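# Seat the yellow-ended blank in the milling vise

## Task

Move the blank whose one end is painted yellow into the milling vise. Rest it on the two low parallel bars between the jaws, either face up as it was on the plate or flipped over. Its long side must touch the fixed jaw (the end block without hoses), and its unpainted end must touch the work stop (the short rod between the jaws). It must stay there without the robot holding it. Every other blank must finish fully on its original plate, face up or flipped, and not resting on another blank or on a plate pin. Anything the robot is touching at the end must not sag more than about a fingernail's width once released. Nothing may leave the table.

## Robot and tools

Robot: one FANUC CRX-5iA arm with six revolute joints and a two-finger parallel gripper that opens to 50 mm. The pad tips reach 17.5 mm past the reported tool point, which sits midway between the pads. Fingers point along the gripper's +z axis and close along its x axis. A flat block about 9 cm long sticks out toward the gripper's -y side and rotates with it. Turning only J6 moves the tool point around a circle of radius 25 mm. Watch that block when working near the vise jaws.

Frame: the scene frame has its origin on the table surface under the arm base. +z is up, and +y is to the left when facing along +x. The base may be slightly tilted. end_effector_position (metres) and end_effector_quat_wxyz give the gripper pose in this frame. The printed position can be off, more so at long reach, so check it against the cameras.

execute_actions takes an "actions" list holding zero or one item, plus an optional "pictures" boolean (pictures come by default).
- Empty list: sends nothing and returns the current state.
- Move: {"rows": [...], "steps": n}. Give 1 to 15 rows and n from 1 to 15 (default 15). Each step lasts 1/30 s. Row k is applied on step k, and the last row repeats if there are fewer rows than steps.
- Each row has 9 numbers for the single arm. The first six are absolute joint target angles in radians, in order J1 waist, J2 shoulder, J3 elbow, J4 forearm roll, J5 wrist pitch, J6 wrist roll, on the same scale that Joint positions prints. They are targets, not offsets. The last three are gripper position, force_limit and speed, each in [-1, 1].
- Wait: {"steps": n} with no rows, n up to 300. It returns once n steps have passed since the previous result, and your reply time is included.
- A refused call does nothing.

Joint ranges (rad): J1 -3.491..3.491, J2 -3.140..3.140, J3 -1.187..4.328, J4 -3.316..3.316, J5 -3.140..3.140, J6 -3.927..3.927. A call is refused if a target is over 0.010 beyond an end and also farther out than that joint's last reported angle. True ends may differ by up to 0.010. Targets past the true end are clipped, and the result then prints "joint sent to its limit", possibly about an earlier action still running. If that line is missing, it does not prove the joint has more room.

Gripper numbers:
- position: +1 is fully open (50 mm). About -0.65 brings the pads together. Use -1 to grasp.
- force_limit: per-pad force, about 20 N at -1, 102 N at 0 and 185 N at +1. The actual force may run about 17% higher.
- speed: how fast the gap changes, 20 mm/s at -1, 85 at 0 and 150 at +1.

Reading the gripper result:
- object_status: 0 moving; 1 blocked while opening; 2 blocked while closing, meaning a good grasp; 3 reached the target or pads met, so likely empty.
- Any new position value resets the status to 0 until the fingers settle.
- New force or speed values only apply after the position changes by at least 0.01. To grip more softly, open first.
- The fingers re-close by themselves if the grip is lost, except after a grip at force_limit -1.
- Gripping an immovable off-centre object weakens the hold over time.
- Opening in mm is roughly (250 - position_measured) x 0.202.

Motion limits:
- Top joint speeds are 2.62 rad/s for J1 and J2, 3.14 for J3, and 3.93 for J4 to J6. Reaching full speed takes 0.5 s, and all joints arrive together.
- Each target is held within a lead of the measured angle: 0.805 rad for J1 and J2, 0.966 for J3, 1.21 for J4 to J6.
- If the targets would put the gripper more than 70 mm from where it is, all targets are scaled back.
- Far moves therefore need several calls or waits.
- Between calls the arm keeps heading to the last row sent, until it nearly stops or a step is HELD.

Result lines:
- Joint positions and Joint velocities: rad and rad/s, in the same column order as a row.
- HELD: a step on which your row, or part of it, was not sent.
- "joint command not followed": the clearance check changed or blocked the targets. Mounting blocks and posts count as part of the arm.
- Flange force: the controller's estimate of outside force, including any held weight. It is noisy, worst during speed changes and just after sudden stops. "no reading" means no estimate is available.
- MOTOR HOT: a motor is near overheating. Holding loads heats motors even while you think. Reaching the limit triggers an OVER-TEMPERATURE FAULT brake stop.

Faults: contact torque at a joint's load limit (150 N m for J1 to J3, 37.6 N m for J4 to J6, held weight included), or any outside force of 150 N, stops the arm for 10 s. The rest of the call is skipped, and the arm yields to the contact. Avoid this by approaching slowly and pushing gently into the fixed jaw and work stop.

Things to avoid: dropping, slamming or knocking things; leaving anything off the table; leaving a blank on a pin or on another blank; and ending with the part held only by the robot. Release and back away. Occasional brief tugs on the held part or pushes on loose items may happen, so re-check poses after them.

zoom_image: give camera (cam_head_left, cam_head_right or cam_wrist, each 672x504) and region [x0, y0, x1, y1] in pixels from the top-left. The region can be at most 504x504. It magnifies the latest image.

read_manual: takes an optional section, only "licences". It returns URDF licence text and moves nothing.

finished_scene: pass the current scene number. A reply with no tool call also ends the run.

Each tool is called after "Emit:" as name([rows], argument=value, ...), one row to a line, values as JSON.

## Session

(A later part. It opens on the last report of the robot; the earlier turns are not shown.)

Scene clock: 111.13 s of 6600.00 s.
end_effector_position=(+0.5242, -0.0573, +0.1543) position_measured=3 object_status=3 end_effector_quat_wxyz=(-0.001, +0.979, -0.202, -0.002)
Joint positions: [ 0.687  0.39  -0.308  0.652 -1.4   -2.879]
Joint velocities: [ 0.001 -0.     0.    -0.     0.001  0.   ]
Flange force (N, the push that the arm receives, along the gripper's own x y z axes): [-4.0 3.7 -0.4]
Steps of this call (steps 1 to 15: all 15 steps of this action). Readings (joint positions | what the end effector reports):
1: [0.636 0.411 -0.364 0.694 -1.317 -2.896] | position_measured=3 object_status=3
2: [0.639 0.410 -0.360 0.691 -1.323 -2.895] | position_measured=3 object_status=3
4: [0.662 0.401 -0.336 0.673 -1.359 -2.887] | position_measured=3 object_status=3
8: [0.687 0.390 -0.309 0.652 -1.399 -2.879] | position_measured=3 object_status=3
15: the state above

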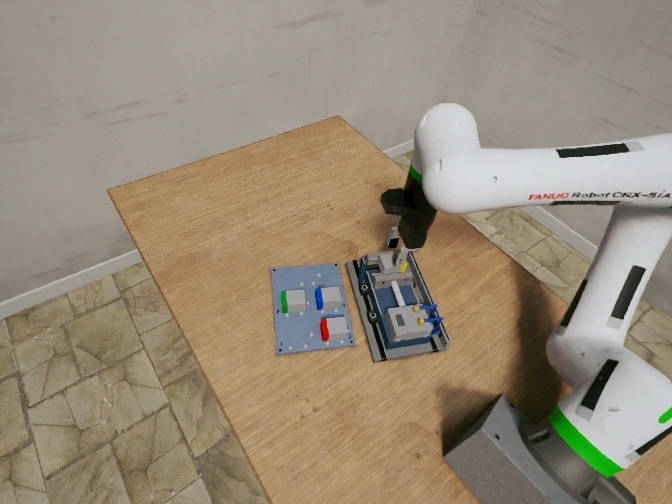

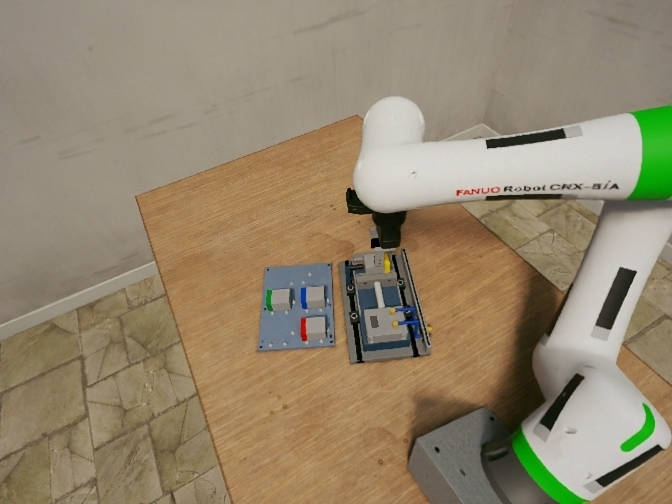

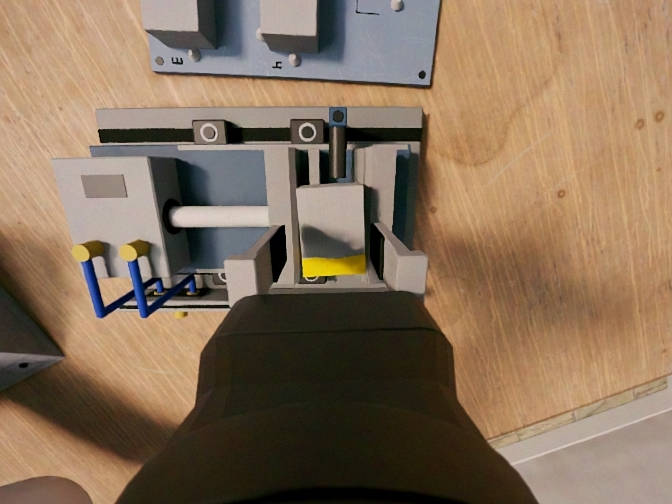

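Emit:
execute_actions([
  {"rows":[[0.645,0.2975,-0.366,0.670,-1.408,-2.830,-1,0,1]]},
])

Scene clock: 126.97 s of 6600.00 s.
end_effector_position=(+0.5095, -0.1014, +0.1500) position_measured=253 object_status=0 end_effector_quat_wxyz=(-0.000, +0.980, -0.201, -0.002)
Joint positions: [ 0.645  0.298 -0.366  0.67  -1.408 -2.83 ]
Joint velocities: [-0.    -0.002  0.    -0.     0.    -0.   ]
Flange force (N, the push that the arm receives, along the gripper's own x y z axes): [-4.0 3.3 0.5]
Steps of this call (steps 1 to 15: the robot went on to your last target; steps 16 to 90: nothing new was sent; then 12.33 s passed at rest; steps 91 to 105: all 15 steps of this action). Readings (joint positions | what the end effector reports):
91: [0.687 0.390 -0.308 0.652 -1.400 -2.879] | position_measured=19 object_status=0
92: [0.685 0.386 -0.310 0.652 -1.400 -2.877] | position_measured=43 object_status=0
94: [0.674 0.360 -0.326 0.657 -1.403 -2.863] | position_measured=93 object_status=0
98: [0.647 0.301 -0.364 0.669 -1.408 -2.832] | position_measured=192 object_status=0
105: the state above

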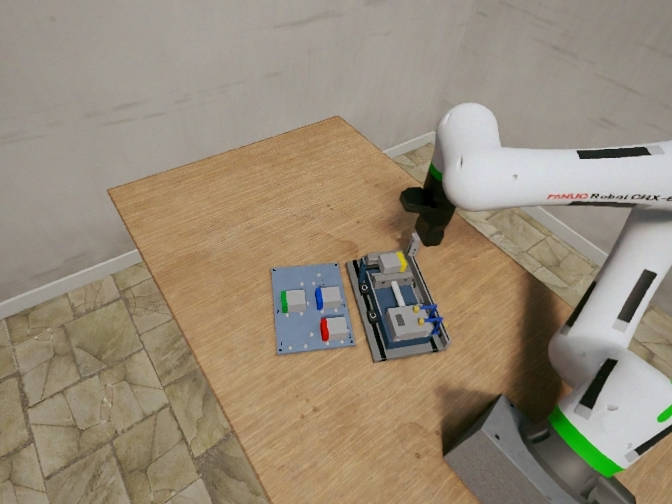

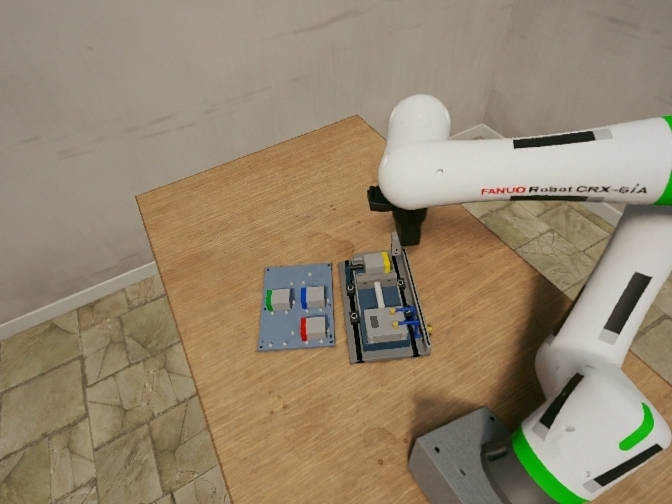

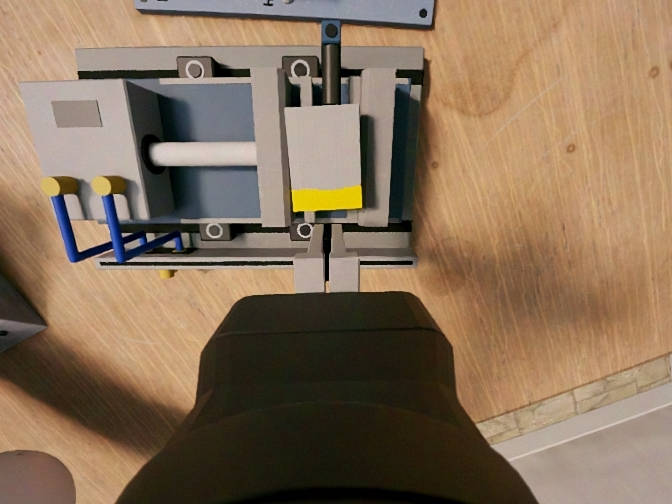

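Emit:
execute_actions([
  {"rows":[[0.6073,0.314,-0.408,0.7014,-1.3448,-2.8425,-1,0,1]]},
])

Scene clock: 132.00 s of 6600.00 s.
end_effector_position=(+0.5113, -0.0997, +0.1215) position_measured=253 object_status=3 end_effector_quat_wxyz=(+0.001, +0.980, -0.200, -0.000)
Joint positions: [ 0.607  0.314 -0.408  0.701 -1.345 -2.842]
Joint velocities: [-0.     0.     0.     0.    -0.001 -0.   ]
Flange force (N, the push that the arm receives, along the gripper's own x y z axes): [-2.7 2.9 -1.1]
Steps of this call (steps 1 to 15: the robot went on to your last target; steps 16 to 90: nothing new was sent; then 1.53 s passed at rest; steps 91 to 105: all 15 steps of this action). Readings (joint positions | what the end effector reports):
91: [0.645 0.298 -0.366 0.670 -1.408 -2.830] | position_measured=253 object_status=3
92: [0.641 0.299 -0.370 0.674 -1.402 -2.831] | position_measured=253 object_status=3
94: [0.622 0.307 -0.392 0.689 -1.369 -2.838] | position_measured=253 object_status=3
98: [0.608 0.314 -0.407 0.701 -1.346 -2.842] | position_measured=253 object_status=3
105: the state above

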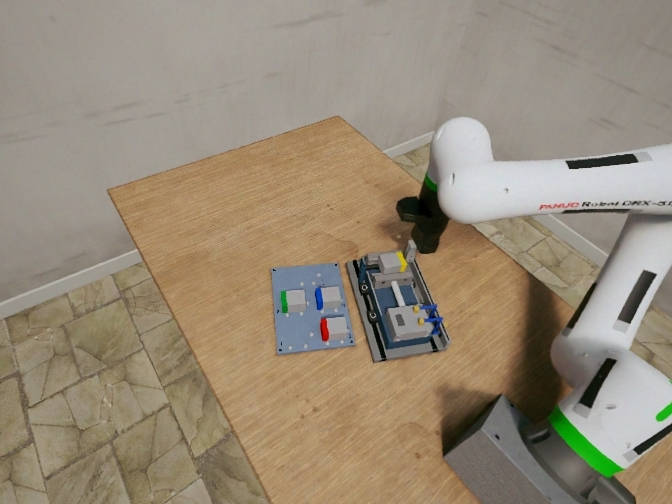

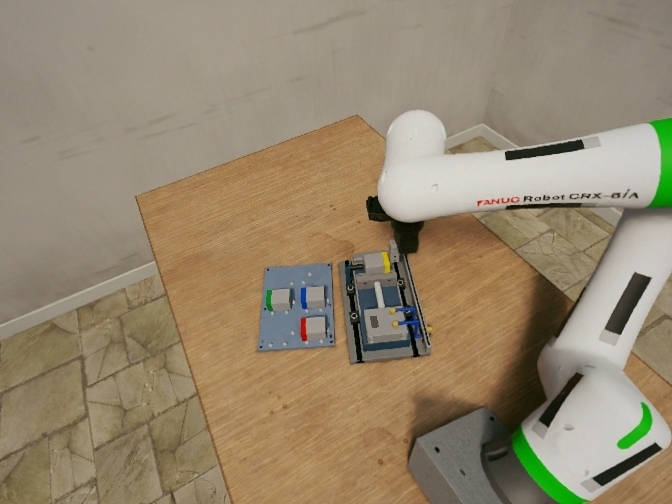

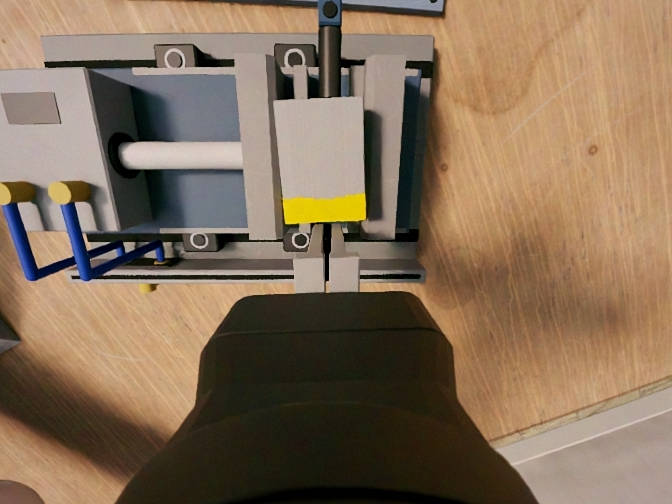

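Emit:
execute_actions([
  {"rows":[[0.6094,0.3205,-0.4042,0.7004,-1.3439,-2.8458,-1,0,1]],"steps":12},
], pictures=false)

Emit:
execute_actions([
  {"rows":[[0.6101,0.3226,-0.4029,0.7001,-1.3436,-2.8469,-1,0,1]],"steps":10},
], pictures=false)

Emit:
execute_actions([
  {"rows":[[0.6108,0.3248,-0.4016,0.6998,-1.3433,-2.848,-1,0,1]],"steps":10},
])

Scene clock: 135.03 s of 6600.00 s.
end_effector_position=(+0.5124, -0.0970, +0.1214) position_measured=253 object_status=3 end_effector_quat_wxyz=(+0.001, +0.980, -0.200, -0.000)
Joint positions: [ 0.609  0.32  -0.404  0.7   -1.344 -2.846]
Joint velocities: [-0.     0.     0.003 -0.    -0.001 -0.   ]
Flange force (N, the push that the arm receives, along the gripper's own x y z axes): [-1.7 2.5 0.1]
Steps of this call (steps 1 to 15: the robot went on to your last target; steps 16 to 79: nothing new was sent; steps 80 to 91: all 12 steps of this action). Readings (joint positions | what the end effector reports):
80: [0.607 0.314 -0.408 0.701 -1.345 -2.843] | position_measured=253 object_status=3
81: [0.608 0.317 -0.407 0.701 -1.344 -2.844] | position_measured=253 object_status=3
83: [0.609 0.320 -0.405 0.701 -1.344 -2.845] | position_measured=253 object_status=3
87: [0.609 0.320 -0.404 0.700 -1.344 -2.846] | position_measured=253 object_status=3
91: the state above

Scene clock: 135.37 s of 6600.00 s.
end_effector_position=(+0.5128, -0.0961, +0.1214) position_measured=253 object_status=3 end_effector_quat_wxyz=(+0.001, +0.980, -0.200, -0.000)
Joint positions: [ 0.61   0.323 -0.403  0.7   -1.344 -2.847]
Joint velocities: [ 0.     0.    -0.002  0.    -0.001 -0.001]
Flange force (N, the push that the arm receives, along the gripper's own x y z axes): [-1.3 2.2 -1.5]
Steps of this call (steps 1 to 10: all 10 steps of this action). Readings (joint positions | what the end effector reports):
1: [0.609 0.321 -0.404 0.700 -1.344 -2.846] | position_measured=253 object_status=3
2: [0.610 0.321 -0.404 0.700 -1.344 -2.846] | position_measured=253 object_status=3
4: [0.610 0.322 -0.403 0.700 -1.344 -2.847] | position_measured=253 object_status=3
8: [0.610 0.323 -0.403 0.700 -1.344 -2.847] | position_measured=253 object_status=3
10: the state above

Scene clock: 135.70 s of 6600.00 s.
end_effector_position=(+0.5132, -0.0952, +0.1214) position_measured=253 object_status=3 end_effector_quat_wxyz=(+0.001, +0.980, -0.200, -0.000)
Joint positions: [ 0.611  0.325 -0.402  0.7   -1.343 -2.848]
Joint velocities: [ 0.001  0.001  0.001 -0.001 -0.     0.001]
Flange force (N, the push that the arm receives, along the gripper's own x y z axes): [-2.3 3.1 -1.2]
Steps of this call (steps 1 to 10: all 10 steps of this action). Readings (joint positions | what the end effector reports):
1: [0.610 0.323 -0.403 0.700 -1.344 -2.847] | position_measured=253 object_status=3
2: [0.610 0.324 -0.402 0.700 -1.343 -2.847] | position_measured=253 object_status=3
4: [0.611 0.324 -0.402 0.700 -1.343 -2.848] | position_measured=253 object_status=3
8: [0.611 0.325 -0.402 0.700 -1.343 -2.848] | position_measured=253 object_status=3
10: the state above

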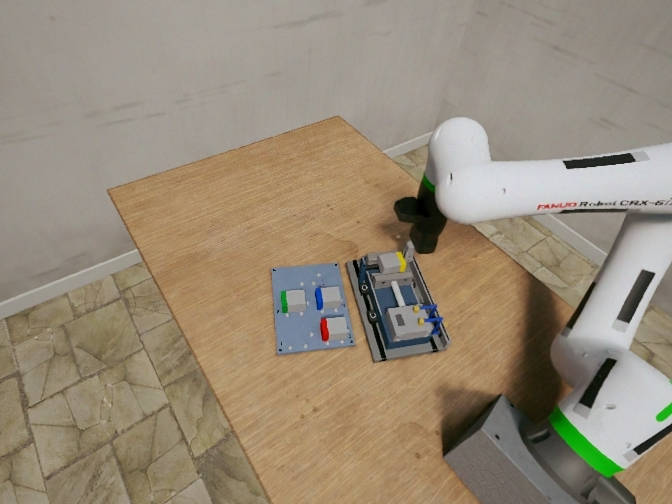

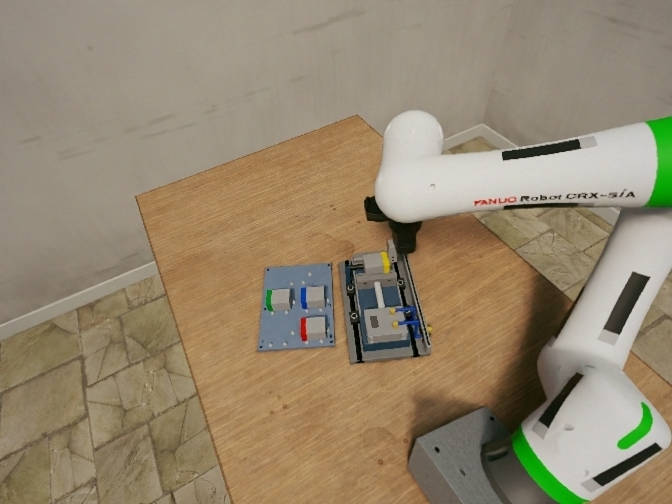

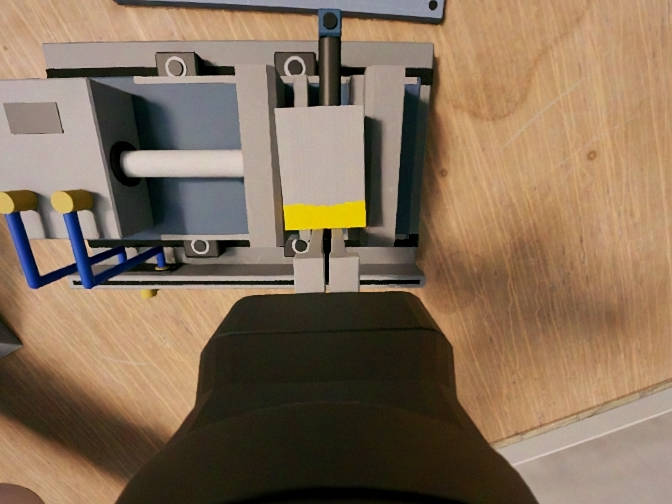

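Continue 1 mm steps, one at a time.

Emit:
execute_actions([
  {"rows":[[0.6115,0.3269,-0.4003,0.6995,-1.343,-2.8491,-1,0,1]],"steps":10},
], pictures=false)

Emit:
execute_actions([
  {"rows":[[0.612,0.3284,-0.3994,0.6993,-1.3428,-2.8499,-1,0,1]],"steps":10},
], pictures=false)

Scene clock: 139.60 s of 6600.00 s.
end_effector_position=(+0.5136, -0.0943, +0.1214) position_measured=253 object_status=3 end_effector_quat_wxyz=(+0.001, +0.980, -0.200, -0.000)
Joint positions: [ 0.611  0.327 -0.4    0.699 -1.343 -2.849]
Joint velocities: [ 0.001  0.    -0.    -0.    -0.     0.   ]
Flange force (N, the push that the arm receives, along the gripper's own x y z axes): [-2.6 1.9 -0.6]
Steps of this call (steps 1 to 15: the robot went on to your last target; steps 16 to 90: nothing new was sent; then 0.57 s passed at rest; steps 91 to 100: all 10 steps of this action). Readings (joint positions | what the end effector reports):
91: [0.611 0.325 -0.402 0.700 -1.343 -2.848] | position_measured=253 object_status=3
92: [0.611 0.326 -0.401 0.700 -1.343 -2.849] | position_measured=253 object_status=3
94: [0.611 0.327 -0.400 0.700 -1.343 -2.849] | position_measured=253 object_status=3
98: [0.611 0.327 -0.400 0.700 -1.343 -2.849] | position_measured=253 object_status=3
100: the state above

Scene clock: 139.93 s of 6600.00 s.
end_effector_position=(+0.5139, -0.0937, +0.1214) position_measured=253 object_status=3 end_effector_quat_wxyz=(+0.001, +0.980, -0.200, -0.000)
Joint positions: [ 0.612  0.328 -0.399  0.699 -1.343 -2.85 ]
Joint velocities: [-0.001 -0.001  0.    -0.     0.    -0.001]
Flange force (N, the push that the arm receives, along the gripper's own x y z axes): [-0.9 1.9 -1.1]
Steps of this call (steps 1 to 10: all 10 steps of this action). Readings (joint positions | what the end effector reports):
1: [0.612 0.327 -0.400 0.699 -1.343 -2.849] | position_measured=253 object_status=3
2: [0.612 0.328 -0.400 0.699 -1.343 -2.849] | position_measured=253 object_status=3
4: [0.612 0.328 -0.400 0.699 -1.343 -2.850] | position_measured=253 object_status=3
8: [0.612 0.328 -0.399 0.699 -1.343 -2.850] | position_measured=253 object_status=3
10: the state above

Emit:
execute_actions([
  {"rows":[[0.6125,0.3299,-0.3985,0.6991,-1.3426,-2.8507,-1,0,1]],"steps":10},
], pictures=false)

Emit:
execute_actions([
  {"rows":[[0.613,0.3314,-0.3976,0.6989,-1.3424,-2.8515,-1,0,1]],"steps":10},
])

Scene clock: 142.40 s of 6600.00 s.
end_effector_position=(+0.5142, -0.0930, +0.1214) position_measured=253 object_status=3 end_effector_quat_wxyz=(+0.001, +0.980, -0.200, -0.000)
Joint positions: [ 0.612  0.33  -0.399  0.699 -1.343 -2.851]
Joint velocities: [ 0.    -0.001  0.001  0.     0.001 -0.   ]
Flange force (N, the push that the arm receives, along the gripper's own x y z axes): [-3.2 3.3 -1.4]
Steps of this call (steps 1 to 15: the robot went on to your last target; steps 16 to 64: nothing new was sent; steps 65 to 74: all 10 steps of this action). Readings (joint positions | what the end effector reports):
65: [0.612 0.329 -0.399 0.699 -1.343 -2.850] | position_measured=253 object_status=3
66: [0.612 0.329 -0.399 0.699 -1.343 -2.850] | position_measured=253 object_status=3
68: [0.612 0.330 -0.399 0.699 -1.343 -2.851] | position_measured=253 object_status=3
72: [0.612 0.330 -0.399 0.699 -1.343 -2.851] | position_measured=253 object_status=3
74: the state above

Scene clock: 142.73 s of 6600.00 s.
end_effector_position=(+0.5145, -0.0924, +0.1214) position_measured=253 object_status=3 end_effector_quat_wxyz=(+0.001, +0.980, -0.200, -0.000)
Joint positions: [ 0.613  0.331 -0.398  0.699 -1.342 -2.851]
Joint velocities: [ 0.    -0.     0.    -0.    -0.002 -0.001]
Flange force (N, the push that the arm receives, along the gripper's own x y z axes): [-3.3 3.3 -2.2]
Steps of this call (steps 1 to 10: all 10 steps of this action). Readings (joint positions | what the end effector reports):
1: [0.613 0.330 -0.398 0.699 -1.343 -2.851] | position_measured=253 object_status=3
2: [0.613 0.331 -0.398 0.699 -1.342 -2.851] | position_measured=253 object_status=3
4: [0.613 0.331 -0.398 0.699 -1.342 -2.851] | position_measured=253 object_status=3
8: [0.613 0.331 -0.398 0.699 -1.342 -2.851] | position_measured=253 object_status=3
10: the state above

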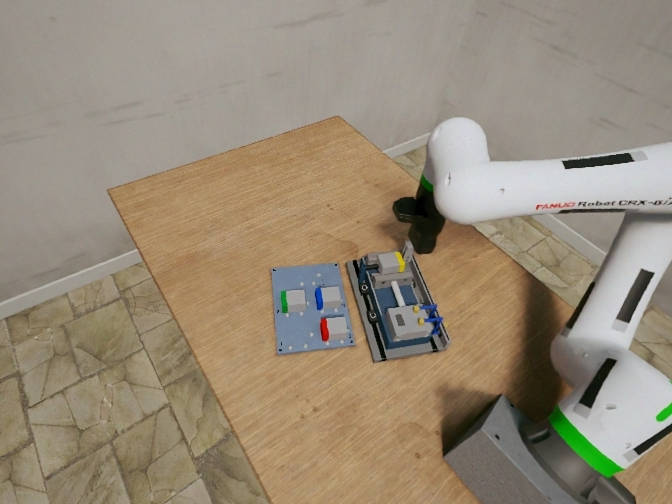

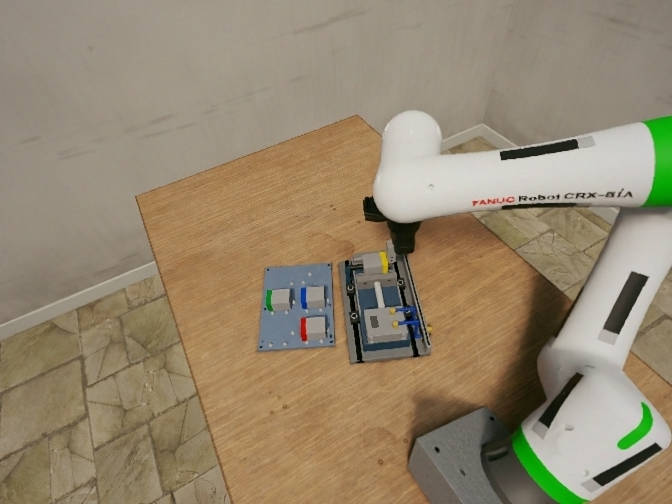

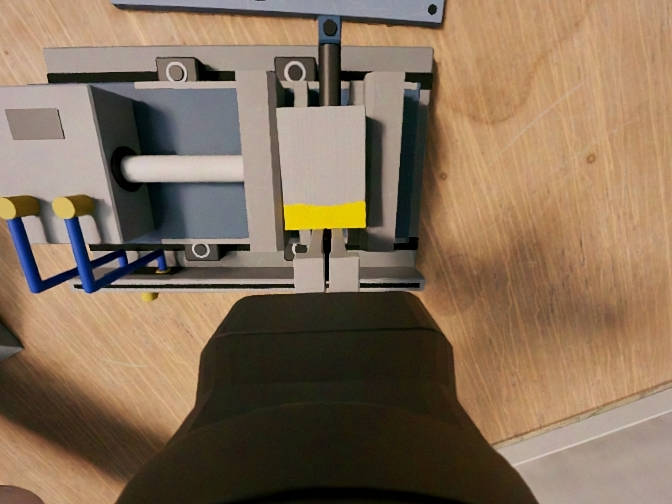

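Emit:
execute_actions([
  {"rows":[[0.6135,0.3329,-0.3967,0.6987,-1.3422,-2.8523,-1,0,1]],"steps":10},
], pictures=false)

Emit:
execute_actions([
  {"rows":[[0.614,0.3344,-0.3958,0.6985,-1.342,-2.8531,-1,0,1]],"steps":10},
], pictures=false)

Scene clock: 146.83 s of 6600.00 s.
end_effector_position=(+0.5148, -0.0918, +0.1214) position_measured=253 object_status=3 end_effector_quat_wxyz=(+0.001, +0.980, -0.200, -0.001)
Joint positions: [ 0.613  0.333 -0.397  0.699 -1.342 -2.852]
Joint velocities: [-0.     0.     0.002  0.     0.003 -0.   ]
Flange force (N, the push that the arm receives, along the gripper's own x y z axes): [-5.2 12.9 -4.4]
Steps of this call (steps 1 to 15: the robot went on to your last target; steps 16 to 90: nothing new was sent; then 0.77 s passed at rest; steps 91 to 100: all 10 steps of this action). Readings (joint positions | what the end effector reports):
91: [0.613 0.332 -0.398 0.699 -1.342 -2.852] | position_measured=253 object_status=3
92: [0.613 0.332 -0.397 0.699 -1.342 -2.852] | position_measured=253 object_status=3
94: [0.613 0.333 -0.397 0.699 -1.342 -2.852] | position_measured=253 object_status=3
98: [0.613 0.333 -0.397 0.699 -1.342 -2.852] | position_measured=253 object_status=3
100: the state above

Scene clock: 147.17 s of 6600.00 s.
end_effector_position=(+0.5150, -0.0912, +0.1214) position_measured=253 object_status=3 end_effector_quat_wxyz=(+0.001, +0.980, -0.200, -0.001)
Joint positions: [ 0.614  0.334 -0.396  0.699 -1.342 -2.853]
Joint velocities: [ 0.001 -0.    -0.003  0.     0.001  0.   ]
Flange force (N, the push that the arm receives, along the gripper's own x y z axes): [-11.5 40.5 -16.4]
Steps of this call (steps 1 to 10: all 10 steps of this action). Readings (joint positions | what the end effector reports):
1: [0.614 0.333 -0.397 0.699 -1.342 -2.852] | position_measured=253 object_status=3
2: [0.614 0.334 -0.396 0.699 -1.342 -2.853] | position_measured=253 object_status=3
4: [0.614 0.334 -0.396 0.699 -1.342 -2.853] | position_measured=253 object_status=3
8: [0.614 0.334 -0.396 0.699 -1.342 -2.853] | position_measured=253 object_status=3
10: the state above

Emit:
execute_actions([
  {"rows":[[0.612,0.328,-0.3996,0.6995,-1.343,-2.850,-1,0,1],[0.612,0.328,-0.3996,0.6995,-1.343,-2.850,-1,0,1],[0.612,0.328,-0.3996,0.6995,-1.343,-2.850,-1,0,1],[0.612,0.328,-0.3996,0.6995,-1.343,-2.850,-1,0,1],[0.650,0.3115,-0.3576,0.6685,-1.406,-2.838,-1,0,1]]},
], pictures=false)

Emit:
execute_actions([
  {"rows":[[0.734,0.3655,-0.3763,0.633,-1.3876,-2.9325,-1,0,1]]},
])

Scene clock: 161.97 s of 6600.00 s.
end_effector_position=(+0.5122, -0.0954, +0.1502) position_measured=253 object_status=3 end_effector_quat_wxyz=(-0.000, +0.979, -0.202, -0.002)
Joint positions: [ 0.65   0.312 -0.358  0.669 -1.406 -2.838]
Joint velocities: [ 0.    -0.001  0.001  0.    -0.002  0.001]
Flange force (N, the push that the arm receives, along the gripper's own x y z axes): [0.5 1.1 -3.4]
Steps of this call (steps 1 to 15: the robot went on to your last target; steps 16 to 90: nothing new was sent; then 11.30 s passed at rest; steps 91 to 105: all 15 steps of this action). Readings (joint positions | what the end effector reports):
91: [0.614 0.334 -0.396 0.698 -1.342 -2.853] | position_measured=253 object_status=3
92: [0.613 0.333 -0.397 0.699 -1.342 -2.853] | position_measured=253 object_status=3
94: [0.613 0.329 -0.399 0.699 -1.342 -2.851] | position_measured=253 object_status=3
98: [0.635 0.318 -0.374 0.680 -1.382 -2.843] | position_measured=253 object_status=3
105: the state above

Scene clock: 162.47 s of 6600.00 s.
end_effector_position=(+0.4978, -0.0417, +0.1520) position_measured=253 object_status=3 end_effector_quat_wxyz=(+0.000, +0.980, -0.201, -0.001)
Joint positions: [ 0.734  0.365 -0.376  0.633 -1.388 -2.932]
Joint velocities: [ 0.001  0.001 -0.001 -0.    -0.001 -0.001]
Flange force (N, the push that the arm receives, along the gripper's own x y z axes): [-0.3 0.0 -0.5]
Steps of this call (steps 1 to 15: all 15 steps of this action). Readings (joint positions | what the end effector reports):
1: [0.650 0.312 -0.358 0.668 -1.406 -2.838] | position_measured=253 object_status=3
2: [0.654 0.314 -0.358 0.667 -1.405 -2.843] | position_measured=253 object_status=3
4: [0.679 0.331 -0.365 0.656 -1.398 -2.872] | position_measured=253 object_status=3
8: [0.732 0.364 -0.376 0.634 -1.388 -2.930] | position_measured=253 object_status=3
15: the state above

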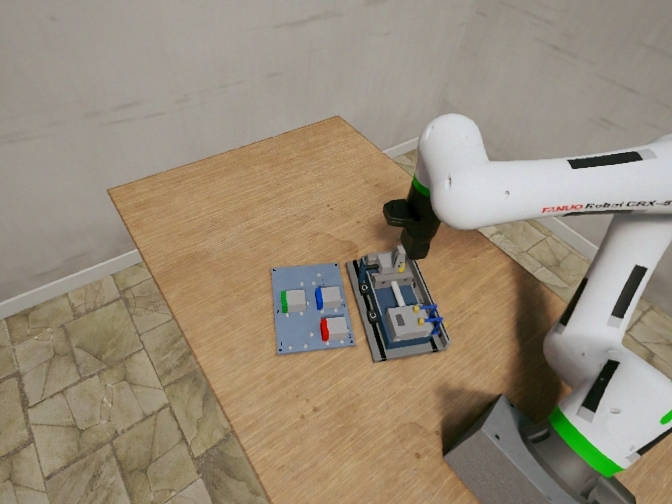

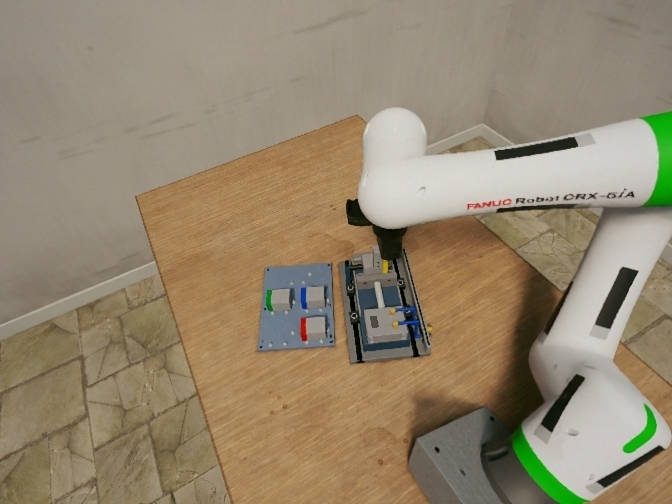

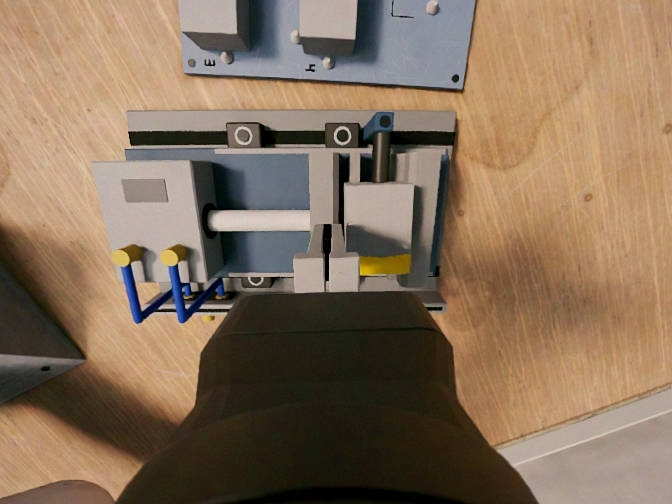

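Emit:
execute_actions([
  {"rows":[[0.696,0.382,-0.4183,0.6642,-1.3246,-2.9445,-1,0,1]]},
])

Scene clock: 164.50 s of 6600.00 s.
end_effector_position=(+0.4995, -0.0406, +0.1231) position_measured=253 object_status=3 end_effector_quat_wxyz=(+0.001, +0.980, -0.200, -0.000)
Joint positions: [ 0.696  0.382 -0.418  0.664 -1.325 -2.944]
Joint velocities: [-0.001 -0.    -0.001 -0.     0.002  0.   ]
Flange force (N, the push that the arm receives, along the gripper's own x y z axes): [-2.6 2.3 -1.7]
Steps of this call (steps 1 to 15: the robot went on to your last target; steps 16 to 46: nothing new was sent; steps 47 to 61: all 15 steps of this action). Readings (joint positions | what the end effector reports):
47: [0.734 0.366 -0.377 0.633 -1.387 -2.933] | position_measured=253 object_status=3
48: [0.730 0.367 -0.381 0.636 -1.381 -2.934] | position_measured=253 object_status=3
50: [0.711 0.376 -0.402 0.652 -1.349 -2.940] | position_measured=253 object_status=3
54: [0.696 0.382 -0.418 0.664 -1.325 -2.944] | position_measured=253 object_status=3
61: the state above

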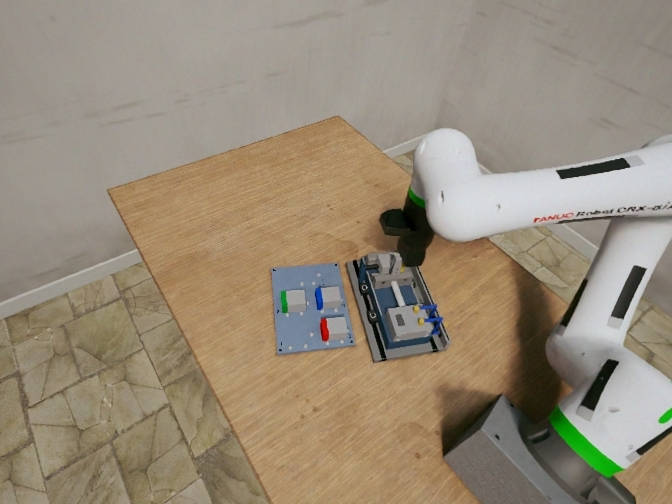

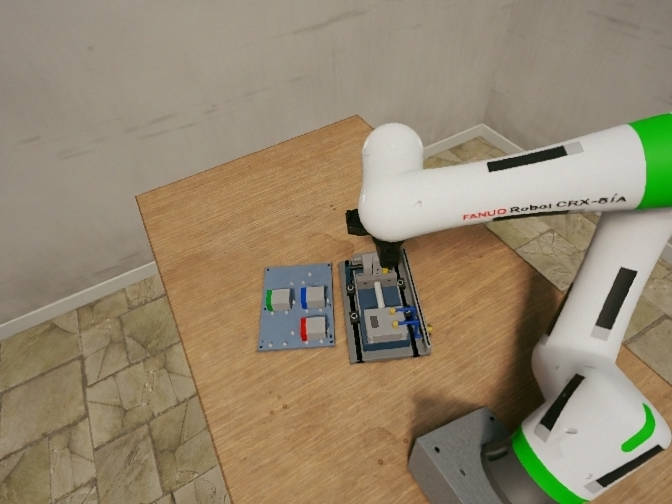

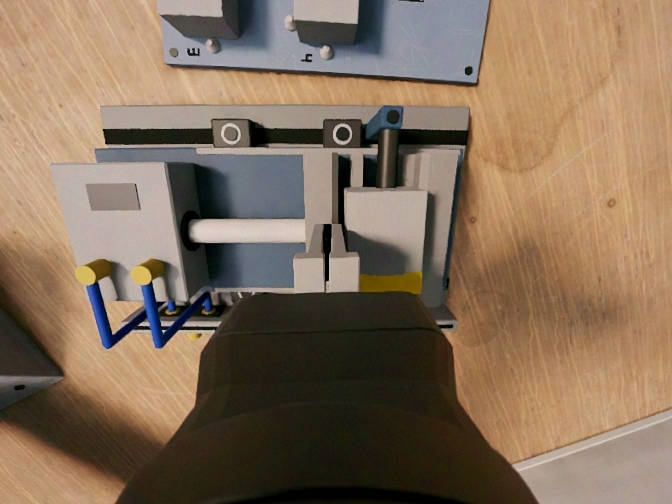

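Emit:
execute_actions([
  {"rows":[[0.6918,0.3859,-0.4111,0.666,-1.3252,-2.9403,-1,0,1]],"steps":12},
], pictures=false)

Emit:
execute_actions([
  {"rows":[[0.6904,0.3872,-0.4087,0.6666,-1.3254,-2.9389,-1,0,1]],"steps":10},
], pictures=false)

Emit:
execute_actions([
  {"rows":[[0.689,0.3885,-0.4063,0.6672,-1.3256,-2.9375,-1,0,1]],"steps":10},
])

Scene clock: 168.57 s of 6600.00 s.
end_effector_position=(+0.5023, -0.0414, +0.1231) position_measured=253 object_status=3 end_effector_quat_wxyz=(+0.001, +0.980, -0.200, -0.000)
Joint positions: [ 0.692  0.386 -0.411  0.666 -1.325 -2.94 ]
Joint velocities: [-0.    -0.     0.002 -0.     0.002 -0.   ]
Flange force (N, the push that the arm receives, along the gripper's own x y z axes): [-1.9 3.1 -0.6]
Steps of this call (steps 1 to 15: the robot went on to your last target; steps 16 to 90: nothing new was sent; then 0.67 s passed at rest; steps 91 to 102: all 12 steps of this action). Readings (joint positions | what the end effector reports):
91: [0.696 0.382 -0.418 0.664 -1.325 -2.945] | position_measured=253 object_status=3
92: [0.694 0.384 -0.416 0.665 -1.325 -2.943] | position_measured=253 object_status=3
94: [0.692 0.385 -0.412 0.666 -1.325 -2.941] | position_measured=253 object_status=3
98: [0.692 0.386 -0.411 0.666 -1.325 -2.940] | position_measured=253 object_status=3
102: the state above

Scene clock: 168.90 s of 6600.00 s.
end_effector_position=(+0.5032, -0.0416, +0.1231) position_measured=253 object_status=3 end_effector_quat_wxyz=(+0.001, +0.980, -0.200, -0.000)
Joint positions: [ 0.69   0.387 -0.409  0.667 -1.325 -2.939]
Joint velocities: [ 0.     0.     0.001  0.    -0.    -0.   ]
Flange force (N, the push that the arm receives, along the gripper's own x y z axes): [-2.5 2.5 -0.8]
Steps of this call (steps 1 to 10: all 10 steps of this action). Readings (joint positions | what the end effector reports):
1: [0.692 0.386 -0.411 0.666 -1.325 -2.940] | position_measured=253 object_status=3
2: [0.691 0.386 -0.410 0.666 -1.325 -2.940] | position_measured=253 object_status=3
4: [0.691 0.387 -0.409 0.667 -1.325 -2.939] | position_measured=253 object_status=3
8: [0.690 0.387 -0.409 0.667 -1.325 -2.939] | position_measured=253 object_status=3
10: the state above

Scene clock: 169.23 s of 6600.00 s.
end_effector_position=(+0.5041, -0.0419, +0.1232) position_measured=253 object_status=3 end_effector_quat_wxyz=(+0.001, +0.980, -0.200, -0.000)
Joint positions: [ 0.689  0.388 -0.406  0.667 -1.326 -2.938]
Joint velocities: [-0.002  0.     0.002  0.     0.001  0.001]
Flange force (N, the push that the arm receives, along the gripper's own x y z axes): [-12.6 2.1 -4.3]
Steps of this call (steps 1 to 10: all 10 steps of this action). Readings (joint positions | what the end effector reports):
1: [0.690 0.387 -0.409 0.667 -1.325 -2.939] | position_measured=253 object_status=3
2: [0.690 0.388 -0.408 0.667 -1.325 -2.938] | position_measured=253 object_status=3
4: [0.689 0.388 -0.407 0.667 -1.326 -2.938] | position_measured=253 object_status=3
8: [0.689 0.388 -0.406 0.667 -1.326 -2.938] | position_measured=253 object_status=3
10: the state above

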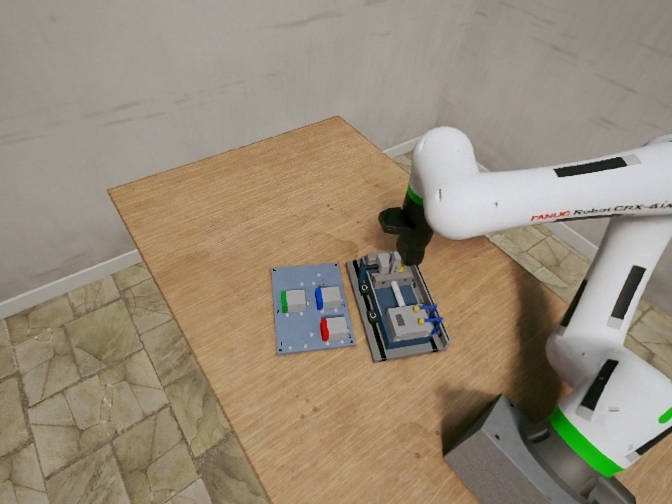

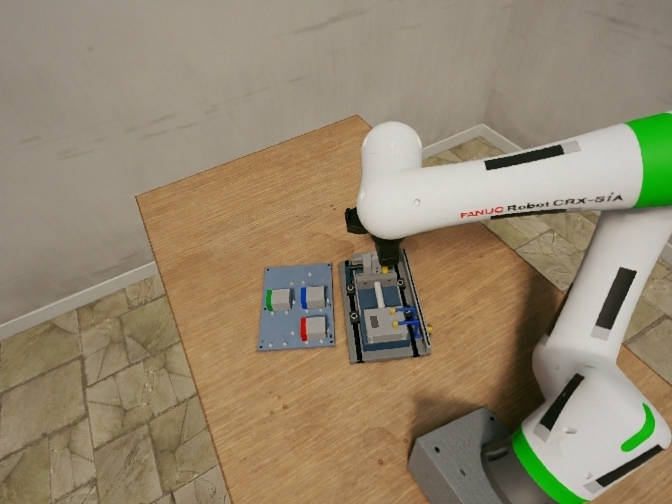

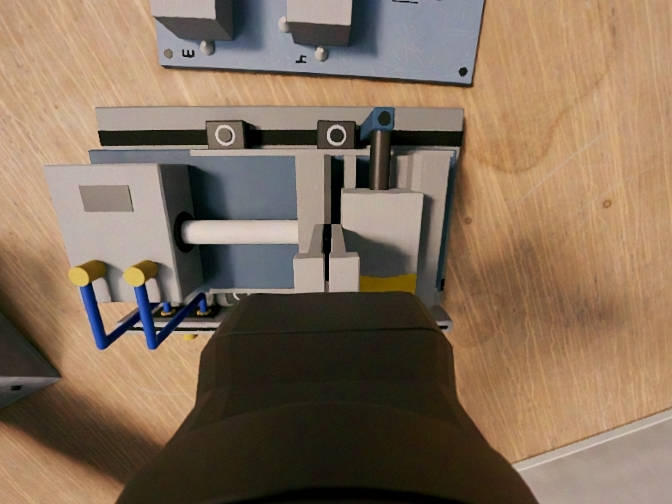

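Contact begins; 0.6 mm steps.

Emit:
execute_actions([
  {"rows":[[0.6882,0.3893,-0.4049,0.6676,-1.3257,-2.9367,-1,0,1]],"steps":10},
], pictures=false)

Emit:
execute_actions([
  {"rows":[[0.6874,0.3901,-0.4035,0.668,-1.3258,-2.9359,-1,0,1]],"steps":10},
], pictures=false)

Scene clock: 172.20 s of 6600.00 s.
end_effector_position=(+0.5047, -0.0420, +0.1231) position_measured=253 object_status=3 end_effector_quat_wxyz=(+0.001, +0.980, -0.200, -0.000)
Joint positions: [ 0.688  0.389 -0.405  0.668 -1.326 -2.937]
Joint velocities: [ 0.    -0.001  0.     0.001  0.001 -0.   ]
Flange force (N, the push that the arm receives, along the gripper's own x y z axes): [-39.7 7.8 -15.4]
Steps of this call (steps 1 to 15: the robot went on to your last target; steps 16 to 79: nothing new was sent; steps 80 to 89: all 10 steps of this action). Readings (joint positions | what the end effector reports):
80: [0.689 0.389 -0.406 0.667 -1.326 -2.937] | position_measured=253 object_status=3
81: [0.689 0.389 -0.406 0.667 -1.326 -2.937] | position_measured=253 object_status=3
83: [0.688 0.389 -0.405 0.667 -1.326 -2.937] | position_measured=253 object_status=3
87: [0.688 0.389 -0.405 0.667 -1.326 -2.937] | position_measured=253 object_status=3
89: the state above

Scene clock: 172.53 s of 6600.00 s.
end_effector_position=(+0.5052, -0.0421, +0.1232) position_measured=253 object_status=3 end_effector_quat_wxyz=(+0.001, +0.980, -0.200, -0.000)
Joint positions: [ 0.687  0.39  -0.404  0.668 -1.326 -2.936]
Joint velocities: [ 0.     0.001 -0.001  0.     0.    -0.   ]
Flange force (N, the push that the arm receives, along the gripper's own x y z axes): [-66.9 12.1 -29.6]
Steps of this call (steps 1 to 10: all 10 steps of this action). Readings (joint positions | what the end effector reports):
1: [0.688 0.389 -0.405 0.668 -1.326 -2.937] | position_measured=253 object_status=3
2: [0.688 0.390 -0.404 0.668 -1.326 -2.936] | position_measured=253 object_status=3
4: [0.688 0.390 -0.404 0.668 -1.326 -2.936] | position_measured=253 object_status=3
8: [0.687 0.390 -0.404 0.668 -1.326 -2.936] | position_measured=253 object_status=3
10: the state above

Emit:
execute_actions([
  {"rows":[[0.693,0.385,-0.413,0.6655,-1.325,-2.9415,-1,0,1],[0.693,0.385,-0.413,0.6655,-1.325,-2.9415,-1,0,1],[0.693,0.385,-0.413,0.6655,-1.325,-2.9415,-1,0,1],[0.693,0.385,-0.413,0.6655,-1.325,-2.9415,-1,0,1],[0.693,0.385,-0.413,0.6655,-1.325,-2.9415,-1,0,1],[0.756,0.358,-0.343,0.614,-1.43,-2.9215,-1,0,1]]},
])

Scene clock: 177.40 s of 6600.00 s.
end_effector_position=(+0.4975, -0.0427, +0.1710) position_measured=253 object_status=3 end_effector_quat_wxyz=(-0.000, +0.980, -0.201, -0.002)
Joint positions: [ 0.756  0.358 -0.343  0.614 -1.43  -2.922]
Joint velocities: [ 0.002 -0.002  0.007  0.    -0.009  0.001]
Flange force (N, the push that the arm receives, along the gripper's own x y z axes): [-4.2 4.2 0.0]
Steps of this call (steps 1 to 15: the robot went on to your last target; steps 16 to 90: nothing new was sent; then 1.37 s passed at rest; steps 91 to 105: all 15 steps of this action). Readings (joint positions | what the end effector reports):
91: [0.688 0.390 -0.404 0.668 -1.326 -2.936] | position_measured=253 object_status=3
92: [0.689 0.389 -0.406 0.668 -1.325 -2.937] | position_measured=253 object_status=3
94: [0.692 0.386 -0.411 0.668 -1.325 -2.941] | position_measured=253 object_status=3
98: [0.706 0.380 -0.400 0.655 -1.346 -2.936] | position_measured=253 object_status=3
105: the state above

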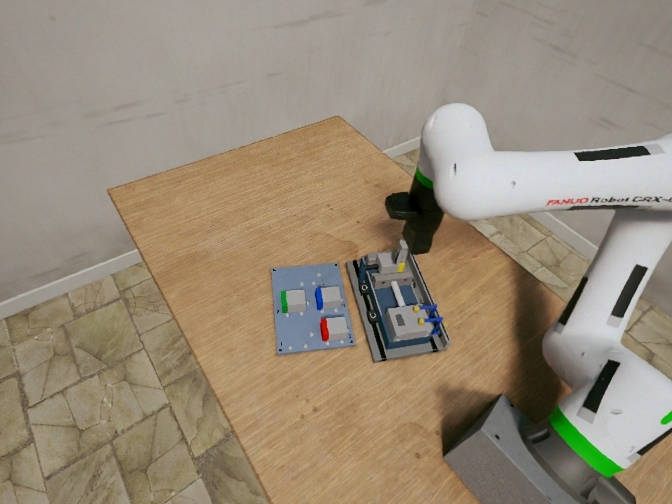

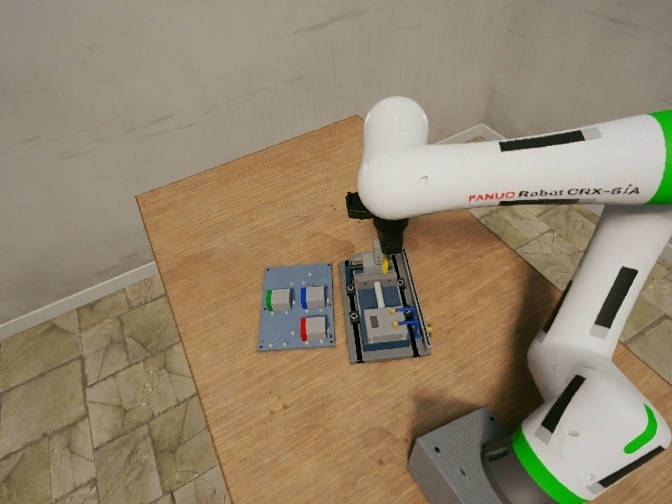

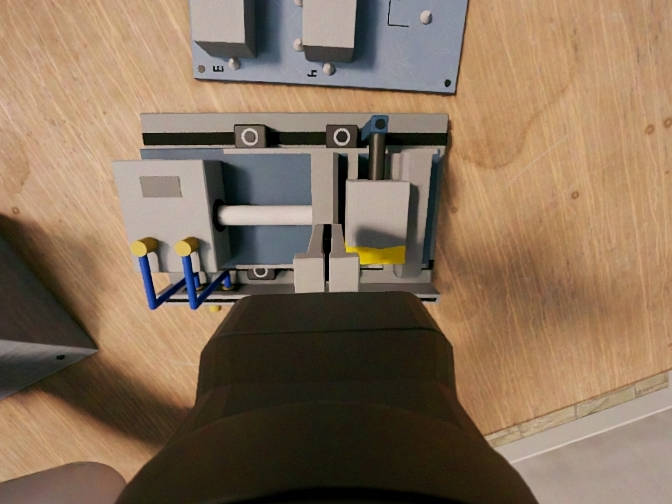

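Emit:
zoom_image(camera="cam_wrist", region=[320,110,460,280])

Emit:
zoom_image(camera="cam_head_right", region=[240,230,450,370])

Region (320, 110, 460, 280) of cam_wrist's 672x504 image, scaled by 2.965, with more detail than that image has; it fills the left 415 columns of this view, and the rest is white.

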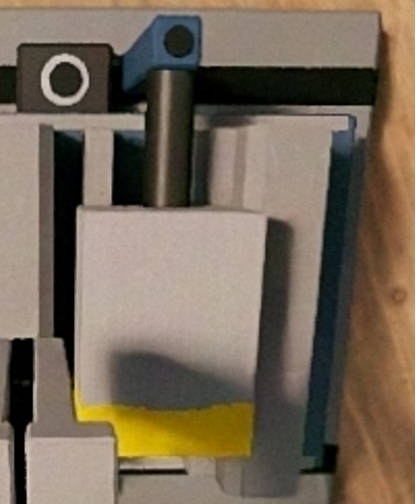

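Region (240, 230, 450, 370) of cam_head_right's 672x504 image, scaled by 2.400, with more detail than that image has.

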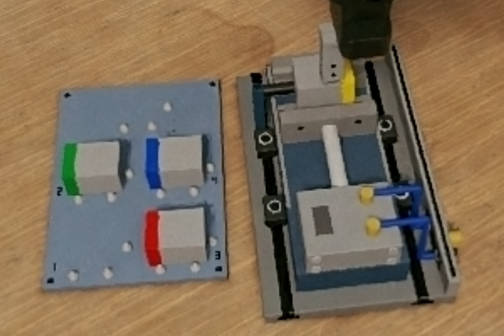

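Emit:
finished_scene(scene=2)

The scene is finished: the task was done.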